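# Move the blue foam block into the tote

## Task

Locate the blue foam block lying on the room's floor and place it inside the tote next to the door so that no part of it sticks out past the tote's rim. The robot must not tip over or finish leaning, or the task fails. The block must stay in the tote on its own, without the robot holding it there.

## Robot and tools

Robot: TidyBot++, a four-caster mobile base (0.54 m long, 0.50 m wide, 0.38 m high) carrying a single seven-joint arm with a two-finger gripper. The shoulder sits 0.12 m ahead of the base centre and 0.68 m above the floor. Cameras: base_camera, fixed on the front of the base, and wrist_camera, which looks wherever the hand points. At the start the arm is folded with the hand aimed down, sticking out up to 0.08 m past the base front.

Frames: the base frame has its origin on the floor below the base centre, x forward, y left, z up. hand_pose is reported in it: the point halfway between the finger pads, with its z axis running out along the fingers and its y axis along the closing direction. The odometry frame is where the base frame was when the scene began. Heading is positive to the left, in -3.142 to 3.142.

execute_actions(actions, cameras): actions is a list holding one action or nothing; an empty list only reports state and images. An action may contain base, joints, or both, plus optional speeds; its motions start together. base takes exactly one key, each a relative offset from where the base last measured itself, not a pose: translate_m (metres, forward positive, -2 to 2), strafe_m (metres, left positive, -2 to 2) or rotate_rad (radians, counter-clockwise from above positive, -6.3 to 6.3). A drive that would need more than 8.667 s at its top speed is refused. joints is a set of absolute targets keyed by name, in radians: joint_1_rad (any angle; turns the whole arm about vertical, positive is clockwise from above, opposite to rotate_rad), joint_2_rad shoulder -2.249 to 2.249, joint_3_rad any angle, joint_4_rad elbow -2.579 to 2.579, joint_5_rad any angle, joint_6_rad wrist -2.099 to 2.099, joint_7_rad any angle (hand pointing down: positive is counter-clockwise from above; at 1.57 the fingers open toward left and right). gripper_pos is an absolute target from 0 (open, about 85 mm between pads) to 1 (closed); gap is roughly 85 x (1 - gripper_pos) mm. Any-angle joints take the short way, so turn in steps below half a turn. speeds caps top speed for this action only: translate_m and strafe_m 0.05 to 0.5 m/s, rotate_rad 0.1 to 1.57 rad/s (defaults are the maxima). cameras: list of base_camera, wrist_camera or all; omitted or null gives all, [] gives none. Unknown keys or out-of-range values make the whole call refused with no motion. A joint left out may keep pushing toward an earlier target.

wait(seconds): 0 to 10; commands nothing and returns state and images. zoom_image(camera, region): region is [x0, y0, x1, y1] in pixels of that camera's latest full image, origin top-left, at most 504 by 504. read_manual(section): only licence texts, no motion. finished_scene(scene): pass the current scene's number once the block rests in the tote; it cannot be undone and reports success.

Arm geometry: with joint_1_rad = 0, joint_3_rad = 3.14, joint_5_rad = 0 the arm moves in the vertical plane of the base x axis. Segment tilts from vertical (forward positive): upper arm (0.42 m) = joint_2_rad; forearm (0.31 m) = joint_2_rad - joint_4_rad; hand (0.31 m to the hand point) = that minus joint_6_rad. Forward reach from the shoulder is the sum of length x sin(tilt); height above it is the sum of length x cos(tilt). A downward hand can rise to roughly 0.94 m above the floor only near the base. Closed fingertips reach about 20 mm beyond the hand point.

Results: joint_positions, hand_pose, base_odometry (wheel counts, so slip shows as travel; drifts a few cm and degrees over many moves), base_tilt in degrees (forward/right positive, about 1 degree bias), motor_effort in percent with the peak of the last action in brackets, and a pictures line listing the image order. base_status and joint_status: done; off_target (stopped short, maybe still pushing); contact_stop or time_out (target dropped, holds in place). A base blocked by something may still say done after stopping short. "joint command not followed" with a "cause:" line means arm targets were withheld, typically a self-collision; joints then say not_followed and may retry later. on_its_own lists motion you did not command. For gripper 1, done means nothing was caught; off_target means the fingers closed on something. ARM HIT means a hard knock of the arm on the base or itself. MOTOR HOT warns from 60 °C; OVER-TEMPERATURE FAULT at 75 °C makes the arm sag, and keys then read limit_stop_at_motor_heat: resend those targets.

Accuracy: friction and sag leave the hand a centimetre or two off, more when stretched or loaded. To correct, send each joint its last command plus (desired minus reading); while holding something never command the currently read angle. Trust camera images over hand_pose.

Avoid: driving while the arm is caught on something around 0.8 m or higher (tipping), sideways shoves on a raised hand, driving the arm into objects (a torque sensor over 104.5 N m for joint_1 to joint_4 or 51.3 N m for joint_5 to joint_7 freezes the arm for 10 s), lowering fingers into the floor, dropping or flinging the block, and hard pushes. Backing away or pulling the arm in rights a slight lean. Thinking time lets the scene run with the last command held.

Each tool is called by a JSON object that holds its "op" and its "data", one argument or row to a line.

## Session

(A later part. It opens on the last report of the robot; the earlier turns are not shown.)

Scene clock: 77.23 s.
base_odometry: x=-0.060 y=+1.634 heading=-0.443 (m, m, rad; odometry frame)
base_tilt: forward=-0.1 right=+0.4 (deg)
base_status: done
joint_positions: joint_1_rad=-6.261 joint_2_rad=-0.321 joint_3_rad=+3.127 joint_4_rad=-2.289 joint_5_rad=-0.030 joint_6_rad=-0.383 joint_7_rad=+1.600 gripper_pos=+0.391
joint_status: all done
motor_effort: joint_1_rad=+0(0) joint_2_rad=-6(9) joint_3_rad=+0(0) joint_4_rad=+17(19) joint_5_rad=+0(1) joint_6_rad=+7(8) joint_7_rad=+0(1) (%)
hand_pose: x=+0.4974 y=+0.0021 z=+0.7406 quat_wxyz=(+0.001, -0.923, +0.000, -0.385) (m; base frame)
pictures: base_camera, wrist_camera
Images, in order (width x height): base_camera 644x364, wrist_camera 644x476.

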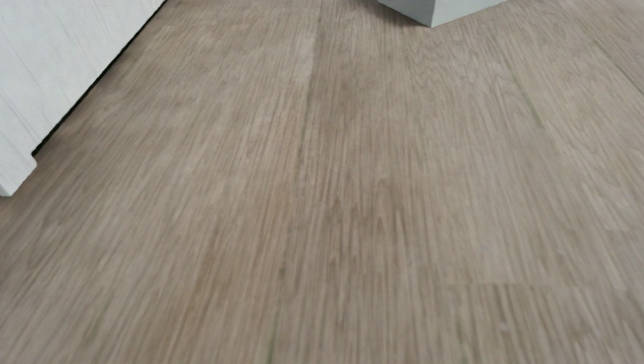

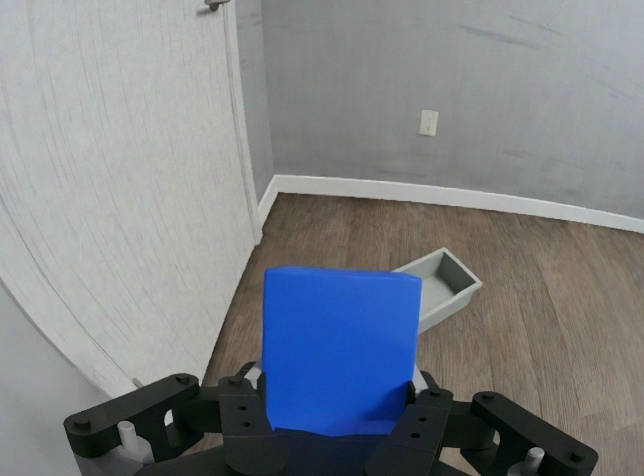

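{"op": "execute_actions", "data": {
  "actions": [
    {"base":{"translate_m":0.3},"joints":{"joint_2_rad":1.3,"joint_4_rad":-0.78,"joint_6_rad":-1.08}}
  ],
  "cameras": []
}}

{"op": "execute_actions", "data": {
  "actions": [
    {"base":{"strafe_m":-0.17}}
  ]
}}

Scene clock: 80.87 s.
base_odometry: x=+0.212 y=+1.505 heading=-0.442 (m, m, rad; odometry frame)
base_tilt: forward=+0.0 right=+0.4 (deg)
base_status: done
joint_positions: joint_1_rad=-6.261 joint_2_rad=+1.294 joint_3_rad=+3.127 joint_4_rad=-0.805 joint_5_rad=-0.030 joint_6_rad=-1.039 joint_7_rad=+1.600 gripper_pos=+0.391
joint_status: all done
motor_effort: joint_1_rad=+0(1) joint_2_rad=-51(54) joint_3_rad=-1(1) joint_4_rad=+12(19) joint_5_rad=+0(1) joint_6_rad=+2(9) joint_7_rad=+1(1) (%)
hand_pose: x=+0.7968 y=+0.0022 z=+0.3276 quat_wxyz=(+0.020, -1.000, +0.002, -0.003) (m; base frame)
pictures: none
No camera images: the call's "cameras" was empty. Leave "cameras" out to get every camera's image.

Scene clock: 82.37 s.
base_odometry: x=+0.139 y=+1.352 heading=-0.442 (m, m, rad; odometry frame)
base_tilt: forward=+0.0 right=+0.4 (deg)
base_status: done
joint_positions: joint_1_rad=-6.269 joint_2_rad=+1.294 joint_3_rad=+3.129 joint_4_rad=-0.804 joint_5_rad=-0.028 joint_6_rad=-1.039 joint_7_rad=+1.600 gripper_pos=+0.391
joint_status: not commanded
motor_effort: joint_1_rad=+1(5) joint_2_rad=-53(54) joint_3_rad=-1(3) joint_4_rad=+12(13) joint_5_rad=+0(1) joint_6_rad=+1(1) joint_7_rad=+0(1) (%)
hand_pose: x=+0.7969 y=+0.0061 z=+0.3278 quat_wxyz=(+0.018, -1.000, -0.002, -0.002) (m; base frame)
pictures: base_camera, wrist_camera
Images, in order (width x height): base_camera 644x364, wrist_camera 644x476.

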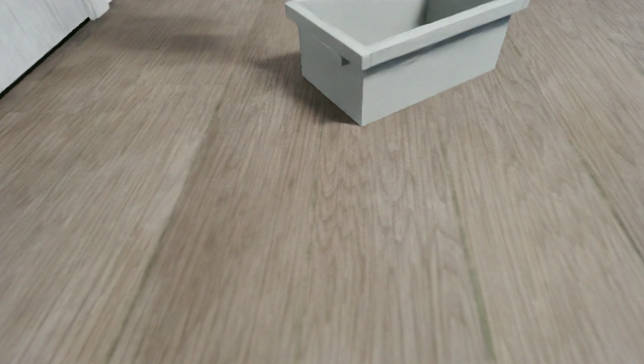

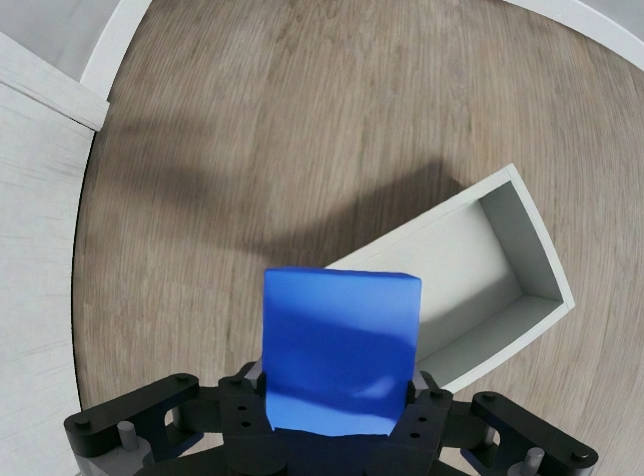

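{"op": "execute_actions", "data": {
  "actions": [
    {"base":{"strafe_m":-0.075},"joints":{"joint_7_rad":2.11,"joint_1_rad":-6.27}}
  ],
  "cameras": []
}}

{"op": "execute_actions", "data": {
  "actions": [
    {"base":{"translate_m":0.04},"joints":{"joint_2_rad":1.45,"joint_4_rad":-0.66,"joint_6_rad":-1.0}}
  ]
}}

Scene clock: 84.20 s.
base_odometry: x=+0.107 y=+1.284 heading=-0.442 (m, m, rad; odometry frame)
base_tilt: forward=+0.0 right=+0.4 (deg)
base_status: done
joint_positions: joint_1_rad=-6.263 joint_2_rad=+1.294 joint_3_rad=+3.129 joint_4_rad=-0.804 joint_5_rad=-0.028 joint_6_rad=-1.040 joint_7_rad=+2.101 gripper_pos=+0.391
joint_status: all done
motor_effort: joint_1_rad=+1(6) joint_2_rad=-53(54) joint_3_rad=-1(3) joint_4_rad=+12(13) joint_5_rad=+0(1) joint_6_rad=+1(1) joint_7_rad=+1(1) (%)
hand_pose: x=+0.7970 y=+0.0020 z=+0.3278 quat_wxyz=(+0.017, -0.969, -0.247, -0.007) (m; base frame)
pictures: none
No camera images: the call's "cameras" was empty. Leave "cameras" out to get every camera's image.

Scene clock: 85.57 s.
base_odometry: x=+0.143 y=+1.266 heading=-0.442 (m, m, rad; odometry frame)
base_tilt: forward=+0.0 right=+0.4 (deg)
base_status: done
joint_positions: joint_1_rad=-6.263 joint_2_rad=+1.451 joint_3_rad=+3.129 joint_4_rad=-0.680 joint_5_rad=-0.028 joint_6_rad=-1.040 joint_7_rad=+2.101 gripper_pos=+0.391
joint_status: all done
motor_effort: joint_1_rad=+0(1) joint_2_rad=-52(56) joint_3_rad=-1(1) joint_4_rad=+12(14) joint_5_rad=-1(1) joint_6_rad=+1(1) joint_7_rad=+1(0) (%)
hand_pose: x=+0.7940 y=+0.0018 z=+0.2541 quat_wxyz=(+0.022, -0.969, -0.246, +0.009) (m; base frame)
pictures: base_camera, wrist_camera
Images, in order (width x height): base_camera 644x364, wrist_camera 644x476.

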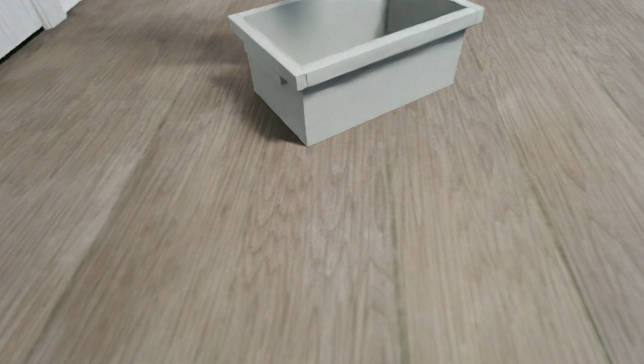

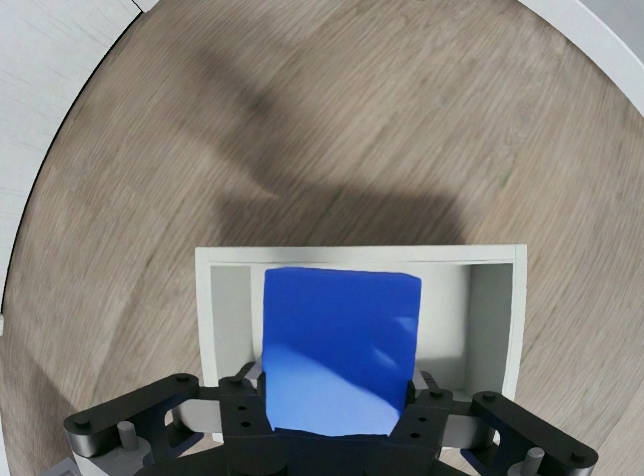

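{"op": "execute_actions", "data": {
  "actions": [
    {"base":{"translate_m":0.075},"joints":{"joint_1_rad":-6.29}}
  ],
  "cameras": []
}}

{"op": "execute_actions", "data": {
  "actions": [
    {"joints":{"joint_2_rad":1.66,"joint_4_rad":-0.52,"joint_6_rad":-0.93}}
  ]
}}

Scene clock: 87.63 s.
base_odometry: x=+0.211 y=+1.234 heading=-0.443 (m, m, rad; odometry frame)
base_tilt: forward=+0.0 right=+0.4 (deg)
base_status: done
joint_positions: joint_1_rad=-6.271 joint_2_rad=+1.451 joint_3_rad=+3.129 joint_4_rad=-0.676 joint_5_rad=-0.028 joint_6_rad=-1.038 joint_7_rad=+2.101 gripper_pos=+0.391
joint_status: all done
motor_effort: joint_1_rad=+0(1) joint_2_rad=-52(56) joint_3_rad=-1(2) joint_4_rad=+12(13) joint_5_rad=-1(1) joint_6_rad=+1(2) joint_7_rad=+1(1) (%)
hand_pose: x=+0.7962 y=+0.0070 z=+0.2550 quat_wxyz=(+0.021, -0.968, -0.250, +0.007) (m; base frame)
pictures: none
No camera images: the call's "cameras" was empty. Leave "cameras" out to get every camera's image.

Scene clock: 88.97 s.
base_odometry: x=+0.211 y=+1.234 heading=-0.442 (m, m, rad; odometry frame)
base_tilt: forward=+0.0 right=+0.4 (deg)
base_status: not commanded
joint_positions: joint_1_rad=-6.271 joint_2_rad=+1.651 joint_3_rad=+3.129 joint_4_rad=-0.540 joint_5_rad=-0.028 joint_6_rad=-0.970 joint_7_rad=+2.101 gripper_pos=+0.391
joint_status: all done
motor_effort: joint_1_rad=+0(1) joint_2_rad=-53(57) joint_3_rad=-1(1) joint_4_rad=+12(13) joint_5_rad=+0(1) joint_6_rad=+2(3) joint_7_rad=+1(0) (%)
hand_pose: x=+0.7884 y=+0.0063 z=+0.1545 quat_wxyz=(+0.020, -0.969, -0.248, +0.005) (m; base frame)
pictures: base_camera, wrist_camera
Images, in order (width x height): base_camera 644x364, wrist_camera 644x476.

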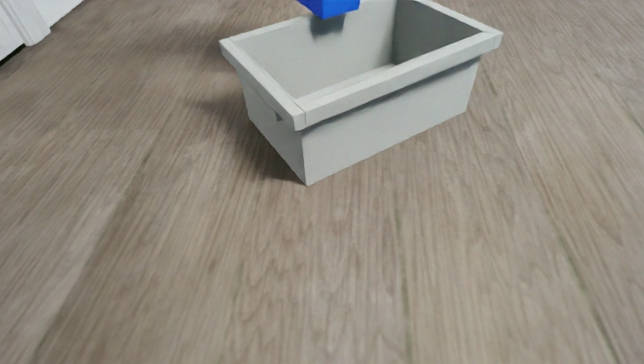

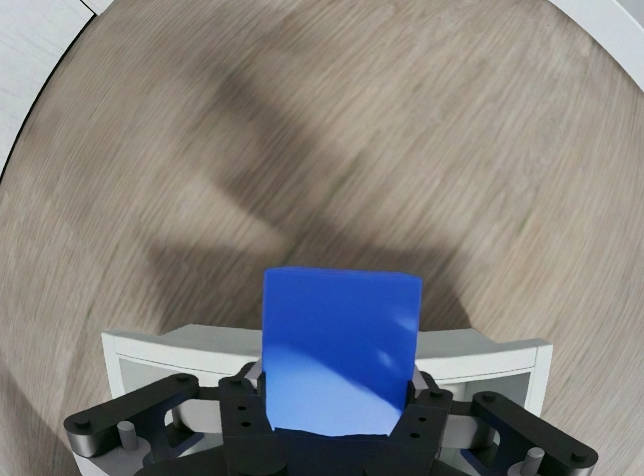

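{"op": "execute_actions", "data": {
  "actions": [
    {"joints":{"joint_2_rad":1.55,"joint_4_rad":-0.6}}
  ],
  "cameras": []
}}

{"op": "execute_actions", "data": {
  "actions": [
    {"base":{"translate_m":-0.07}}
  ],
  "cameras": []
}}

{"op": "execute_actions", "data": {
  "actions": [
    {"base":{"strafe_m":-0.03}}
  ]
}}

Scene clock: 90.97 s.
base_odometry: x=+0.211 y=+1.234 heading=-0.442 (m, m, rad; odometry frame)
base_tilt: forward=+0.0 right=+0.4 (deg)
base_status: not commanded
joint_positions: joint_1_rad=-6.271 joint_2_rad=+1.553 joint_3_rad=+3.129 joint_4_rad=-0.584 joint_5_rad=-0.028 joint_6_rad=-0.970 joint_7_rad=+2.101 gripper_pos=+0.391
joint_status: all done
motor_effort: joint_1_rad=+0(0) joint_2_rad=-53(56) joint_3_rad=-1(1) joint_4_rad=+12(13) joint_5_rad=-1(1) joint_6_rad=+2(1) joint_7_rad=+1(1) (%)
hand_pose: x=+0.8158 y=+0.0062 z=+0.2098 quat_wxyz=(+0.013, -0.968, -0.249, -0.021) (m; base frame)
pictures: none
No camera images: the call's "cameras" was empty. Leave "cameras" out to get every camera's image.

Scene clock: 92.00 s.
base_odometry: x=+0.148 y=+1.264 heading=-0.443 (m, m, rad; odometry frame)
base_tilt: forward=+0.0 right=+0.4 (deg)
base_status: done
joint_positions: joint_1_rad=-6.271 joint_2_rad=+1.553 joint_3_rad=+3.129 joint_4_rad=-0.586 joint_5_rad=-0.028 joint_6_rad=-0.968 joint_7_rad=+2.101 gripper_pos=+0.391
joint_status: not commanded
motor_effort: joint_1_rad=+0(1) joint_2_rad=-54(56) joint_3_rad=-1(1) joint_4_rad=+13(13) joint_5_rad=+0(1) joint_6_rad=+3(3) joint_7_rad=+0(0) (%)
hand_pose: x=+0.8154 y=+0.0062 z=+0.2092 quat_wxyz=(+0.013, -0.968, -0.249, -0.021) (m; base frame)
pictures: none
No camera images: the call's "cameras" was empty. Leave "cameras" out to get every camera's image.

Scene clock: 93.00 s.
base_odometry: x=+0.135 y=+1.236 heading=-0.443 (m, m, rad; odometry frame)
base_tilt: forward=+0.0 right=+0.5 (deg)
base_status: done
joint_positions: joint_1_rad=-6.278 joint_2_rad=+1.553 joint_3_rad=+3.129 joint_4_rad=-0.586 joint_5_rad=-0.028 joint_6_rad=-0.968 joint_7_rad=+2.101 gripper_pos=+0.391
joint_status: not commanded
motor_effort: joint_1_rad=+0(4) joint_2_rad=-54(55) joint_3_rad=-1(2) joint_4_rad=+13(13) joint_5_rad=+0(1) joint_6_rad=+2(2) joint_7_rad=+1(0) (%)
hand_pose: x=+0.8153 y=+0.0110 z=+0.2092 quat_wxyz=(+0.013, -0.967, -0.252, -0.021) (m; base frame)
pictures: base_camera, wrist_camera
Images, in order (width x height): base_camera 644x364, wrist_camera 644x476.

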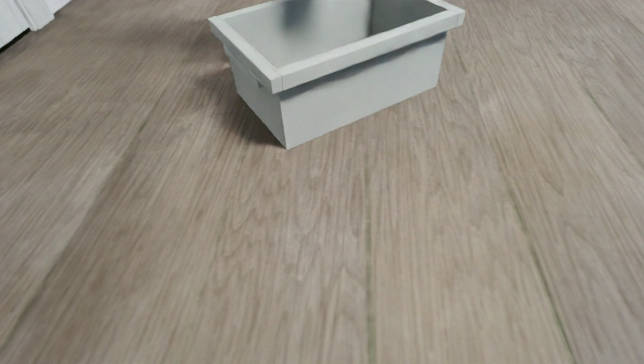

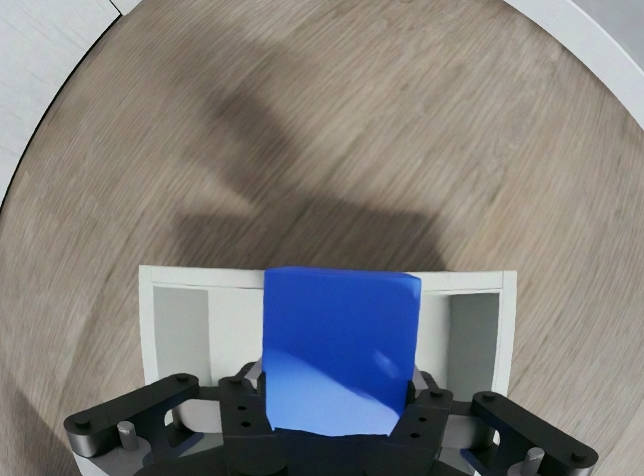

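{"op": "execute_actions", "data": {
  "actions": [
    {"base":{"strafe_m":-0.015},"joints":{"joint_2_rad":1.6,"joint_4_rad":-0.62,"joint_6_rad":-0.9}}
  ]
}}

Scene clock: 94.43 s.
base_odometry: x=+0.129 y=+1.223 heading=-0.443 (m, m, rad; odometry frame)
base_tilt: forward=-0.1 right=+0.5 (deg)
base_status: done
joint_positions: joint_1_rad=-6.281 joint_2_rad=+1.594 joint_3_rad=+3.129 joint_4_rad=-0.601 joint_5_rad=-0.027 joint_6_rad=-0.940 joint_7_rad=+2.101 gripper_pos=+0.391
joint_status: all done
motor_effort: joint_1_rad=+1(5) joint_2_rad=-53(55) joint_3_rad=-1(2) joint_4_rad=+12(13) joint_5_rad=+0(1) joint_6_rad=+2(2) joint_7_rad=+0(1) (%)
hand_pose: x=+0.7967 y=+0.0129 z=+0.1775 quat_wxyz=(+0.016, -0.967, -0.253, -0.008) (m; base frame)
pictures: base_camera, wrist_camera
Images, in order (width x height): base_camera 644x364, wrist_camera 644x476.

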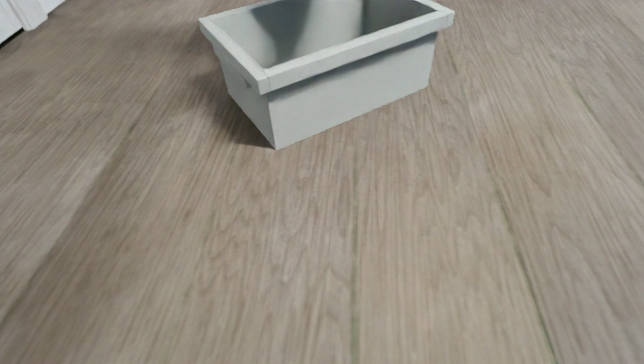

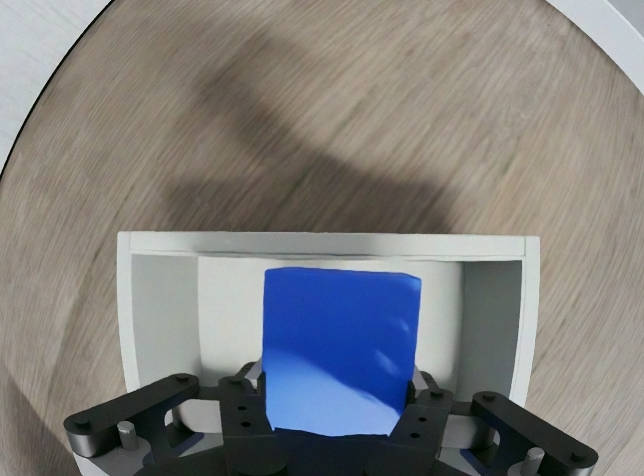

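{"op": "execute_actions", "data": {
  "actions": [
    {"base":{"translate_m":-0.025}}
  ],
  "cameras": []
}}

{"op": "execute_actions", "data": {
  "actions": [
    {"joints":{"joint_2_rad":1.7,"joint_4_rad":-0.55,"joint_6_rad":-0.87}}
  ]
}}

Scene clock: 95.57 s.
base_odometry: x=+0.106 y=+1.233 heading=-0.443 (m, m, rad; odometry frame)
base_tilt: forward=+0.0 right=+0.5 (deg)
base_status: done
joint_positions: joint_1_rad=-6.281 joint_2_rad=+1.594 joint_3_rad=+3.129 joint_4_rad=-0.605 joint_5_rad=-0.027 joint_6_rad=-0.939 joint_7_rad=+2.101 gripper_pos=+0.391
joint_status: not commanded
motor_effort: joint_1_rad=+0(3) joint_2_rad=-53(55) joint_3_rad=-1(1) joint_4_rad=+11(13) joint_5_rad=-1(1) joint_6_rad=+1(2) joint_7_rad=+1(1) (%)
hand_pose: x=+0.7954 y=+0.0132 z=+0.1765 quat_wxyz=(+0.016, -0.967, -0.253, -0.006) (m; base frame)
pictures: none
No camera images: the call's "cameras" was empty. Leave "cameras" out to get every camera's image.

Scene clock: 96.63 s.
base_odometry: x=+0.106 y=+1.233 heading=-0.443 (m, m, rad; odometry frame)
base_tilt: forward=-0.1 right=+0.5 (deg)
base_status: not commanded
joint_positions: joint_1_rad=-6.281 joint_2_rad=+1.702 joint_3_rad=+3.129 joint_4_rad=-0.567 joint_5_rad=-0.027 joint_6_rad=-0.911 joint_7_rad=+2.101 gripper_pos=+0.391
joint_status: all done
motor_effort: joint_1_rad=+1(0) joint_2_rad=-52(56) joint_3_rad=-1(1) joint_4_rad=+11(12) joint_5_rad=+0(0) joint_6_rad=+1(1) joint_7_rad=+1(1) (%)
hand_pose: x=+0.7652 y=+0.0129 z=+0.1139 quat_wxyz=(+0.021, -0.967, -0.252, +0.014) (m; base frame)
pictures: base_camera, wrist_camera
Images, in order (width x height): base_camera 644x364, wrist_camera 644x476.

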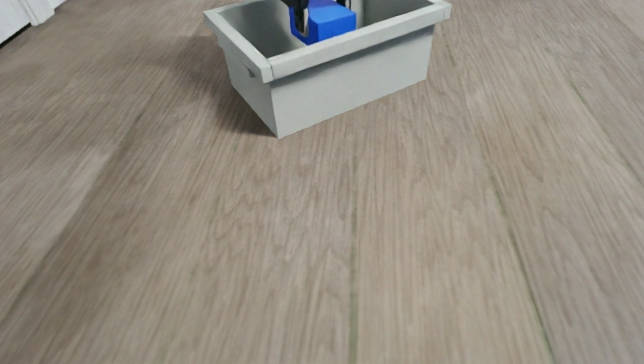

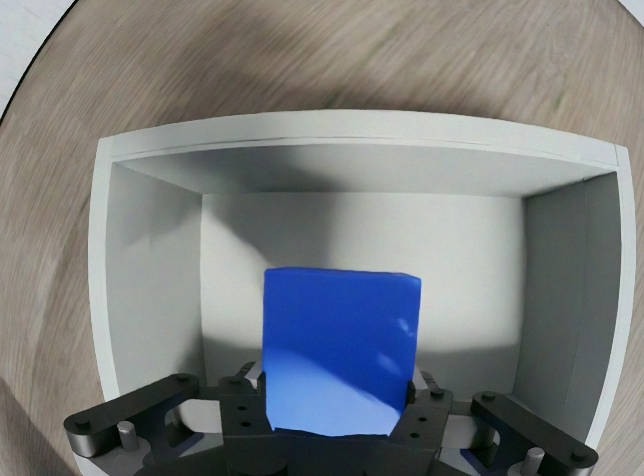

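{"op": "execute_actions", "data": {
  "actions": [
    {"base":{"translate_m":0.025},"speeds":{"translate_m":0.05}}
  ]
}}

Scene clock: 98.97 s.
base_odometry: x=+0.129 y=+1.223 heading=-0.443 (m, m, rad; odometry frame)
base_tilt: forward=+0.0 right=+0.4 (deg)
base_status: done
joint_positions: joint_1_rad=-6.281 joint_2_rad=+1.702 joint_3_rad=+3.129 joint_4_rad=-0.566 joint_5_rad=-0.027 joint_6_rad=-0.909 joint_7_rad=+2.101 gripper_pos=+0.391
joint_status: not commanded
motor_effort: joint_1_rad=+0(3) joint_2_rad=-51(54) joint_3_rad=-1(2) joint_4_rad=+11(12) joint_5_rad=-1(1) joint_6_rad=+2(1) joint_7_rad=+0(1) (%)
hand_pose: x=+0.7658 y=+0.0129 z=+0.1139 quat_wxyz=(+0.021, -0.967, -0.252, +0.013) (m; base frame)
pictures: base_camera, wrist_camera
Images, in order (width x height): base_camera 644x364, wrist_camera 644x476.

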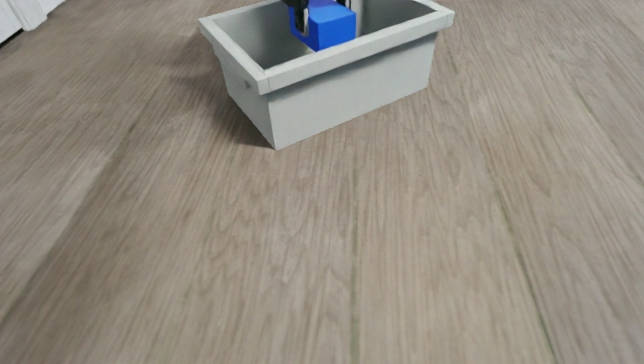

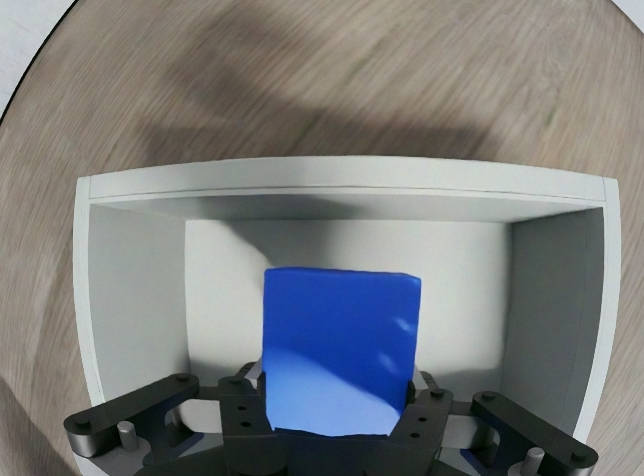

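{"op": "execute_actions", "data": {
  "actions": [
    {"joints":{"joint_2_rad":1.79,"joint_4_rad":-0.45,"joint_6_rad":-0.89}}
  ]
}}

Scene clock: 100.40 s.
base_odometry: x=+0.129 y=+1.223 heading=-0.443 (m, m, rad; odometry frame)
base_tilt: forward=+0.0 right=+0.5 (deg)
base_status: not commanded
joint_positions: joint_1_rad=-6.281 joint_2_rad=+1.782 joint_3_rad=+3.129 joint_4_rad=-0.470 joint_5_rad=-0.027 joint_6_rad=-0.909 joint_7_rad=+2.101 gripper_pos=+0.391
joint_status: all done
motor_effort: joint_1_rad=+0(0) joint_2_rad=-52(54) joint_3_rad=-1(1) joint_4_rad=+11(12) joint_5_rad=+0(1) joint_6_rad=+1(2) joint_7_rad=+0(1) (%)
hand_pose: x=+0.7690 y=+0.0125 z=+0.0851 quat_wxyz=(+0.019, -0.968, -0.252, +0.005) (m; base frame)
pictures: base_camera, wrist_camera
Images, in order (width x height): base_camera 644x364, wrist_camera 644x476.

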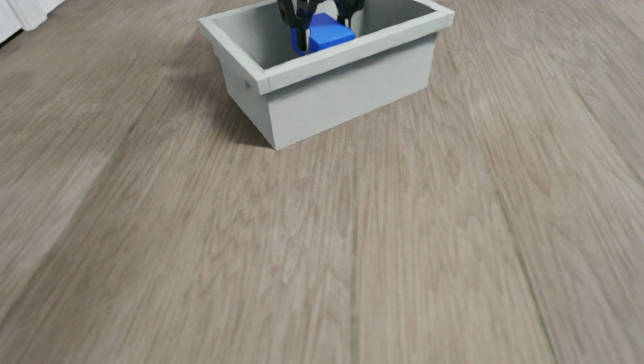

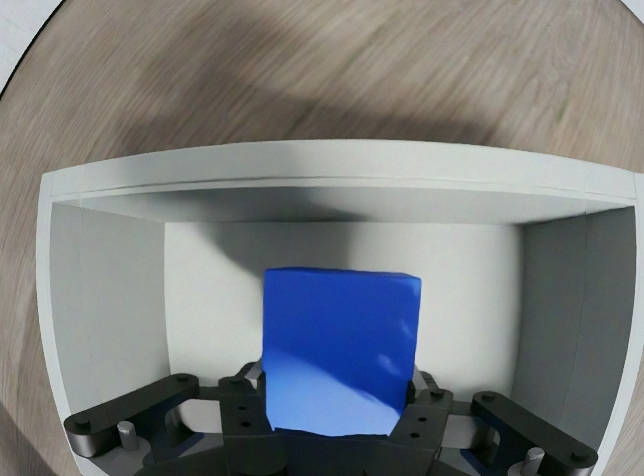

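{"op": "execute_actions", "data": {
  "actions": [
    {"joints":{"joint_2_rad":1.82,"joint_4_rad":-0.42,"joint_6_rad":-0.89}}
  ]
}}

Scene clock: 101.60 s.
base_odometry: x=+0.129 y=+1.223 heading=-0.443 (m, m, rad; odometry frame)
base_tilt: forward=-0.1 right=+0.4 (deg)
base_status: not commanded
joint_positions: joint_1_rad=-6.281 joint_2_rad=+1.806 joint_3_rad=+3.129 joint_4_rad=-0.437 joint_5_rad=-0.027 joint_6_rad=-0.909 joint_7_rad=+2.101 gripper_pos=+0.391
joint_status: all done
motor_effort: joint_1_rad=+0(0) joint_2_rad=-51(53) joint_3_rad=-1(1) joint_4_rad=+11(12) joint_5_rad=-1(0) joint_6_rad=+1(1) joint_7_rad=+1(1) (%)
hand_pose: x=+0.7710 y=+0.0124 z=+0.0772 quat_wxyz=(+0.018, -0.968, -0.252, +0.001) (m; base frame)
pictures: base_camera, wrist_camera
Images, in order (width x height): base_camera 644x364, wrist_camera 644x476.

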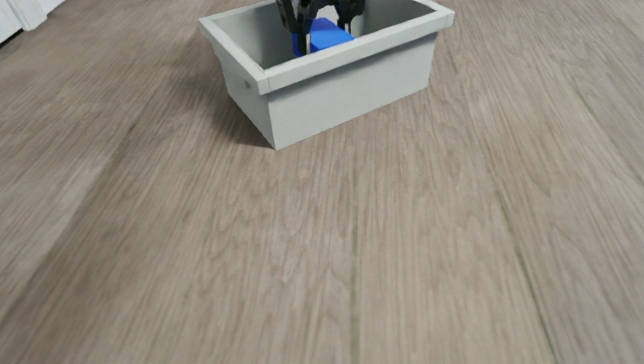

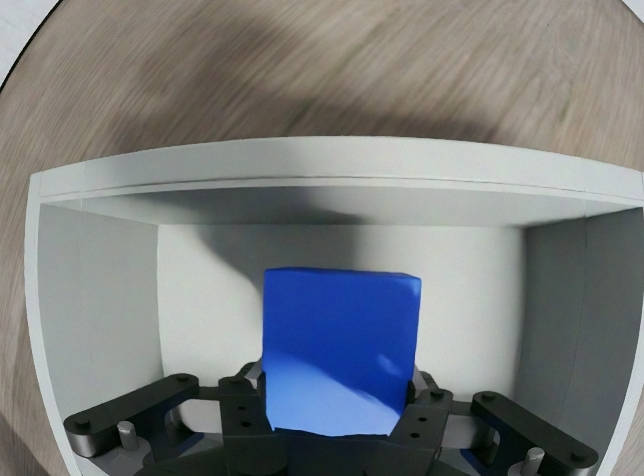

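{"op": "execute_actions", "data": {
  "actions": [
    {"joints":{"gripper_pos":0.15}}
  ]
}}

{"op": "execute_actions", "data": {
  "actions": [
    {"joints":{"joint_2_rad":1.45,"joint_4_rad":-0.66,"joint_6_rad":-1.0}}
  ]
}}

Scene clock: 102.90 s.
base_odometry: x=+0.129 y=+1.223 heading=-0.443 (m, m, rad; odometry frame)
base_tilt: forward=-0.1 right=+0.5 (deg)
base_status: not commanded
joint_positions: joint_1_rad=-6.281 joint_2_rad=+1.806 joint_3_rad=+3.129 joint_4_rad=-0.437 joint_5_rad=-0.027 joint_6_rad=-0.909 joint_7_rad=+2.101 gripper_pos=+0.150
joint_status: all done
motor_effort: joint_1_rad=+0(0) joint_2_rad=-52(52) joint_3_rad=-1(1) joint_4_rad=+11(12) joint_5_rad=-1(1) joint_6_rad=+1(1) joint_7_rad=+1(1) (%)
hand_pose: x=+0.7710 y=+0.0124 z=+0.0772 quat_wxyz=(+0.018, -0.968, -0.252, +0.001) (m; base frame)
pictures: base_camera, wrist_camera
Images, in order (width x height): base_camera 644x364, wrist_camera 644x476.

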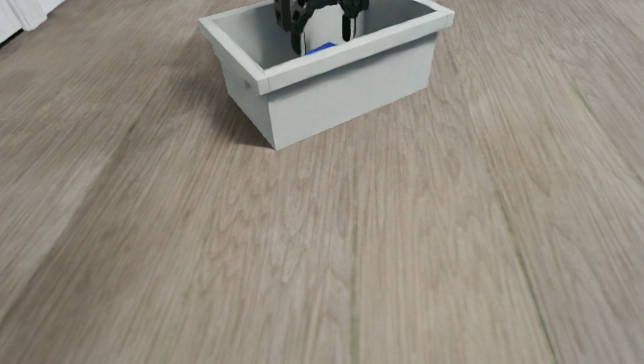

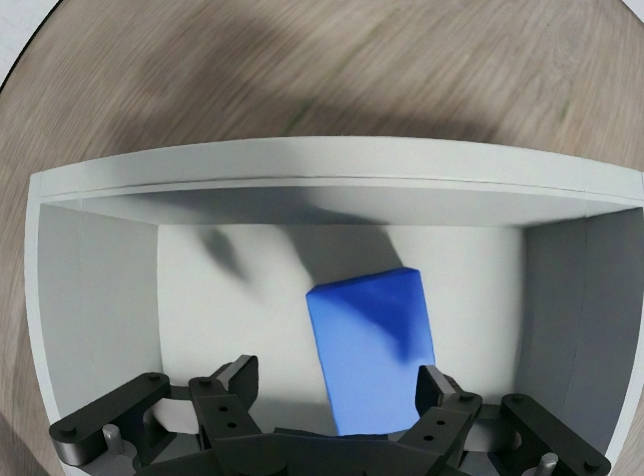

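Scene clock: 104.77 s.
base_odometry: x=+0.129 y=+1.223 heading=-0.443 (m, m, rad; odometry frame)
base_tilt: forward=+0.0 right=+0.4 (deg)
base_status: not commanded
joint_positions: joint_1_rad=-6.281 joint_2_rad=+1.445 joint_3_rad=+3.129 joint_4_rad=-0.640 joint_5_rad=-0.027 joint_6_rad=-0.959 joint_7_rad=+2.101 gripper_pos=+0.150
joint_status: all done
motor_effort: joint_1_rad=+0(0) joint_2_rad=-54(57) joint_3_rad=-1(1) joint_4_rad=+13(14) joint_5_rad=-1(1) joint_6_rad=+2(2) joint_7_rad=+1(1) (%)
hand_pose: x=+0.8405 y=+0.0133 z=+0.2705 quat_wxyz=(+0.004, -0.966, -0.254, -0.052) (m; base frame)
pictures: base_camera, wrist_camera
Images, in order (width x height): base_camera 644x364, wrist_camera 644x476.

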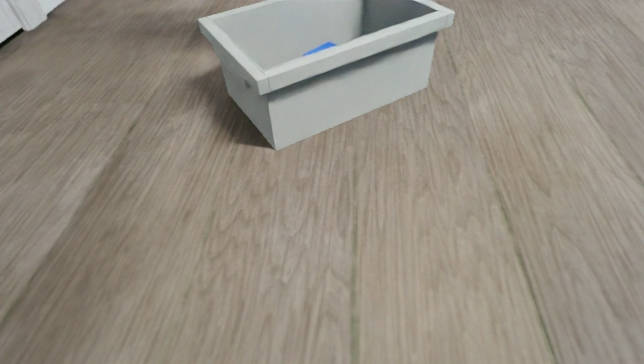

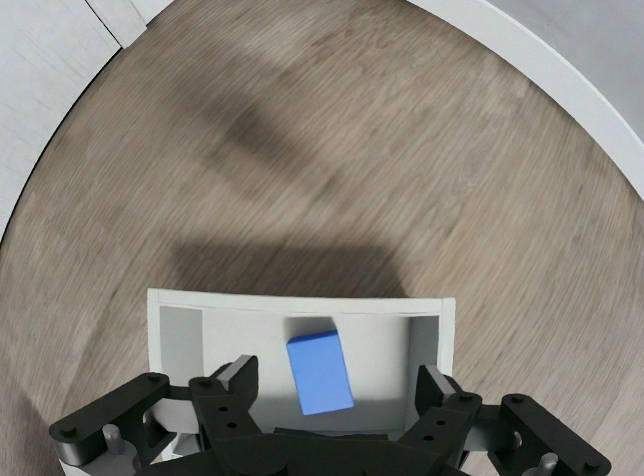

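{"op": "finished_scene", "data": {
  "scene": 2
}}

The scene is finished: the task was done.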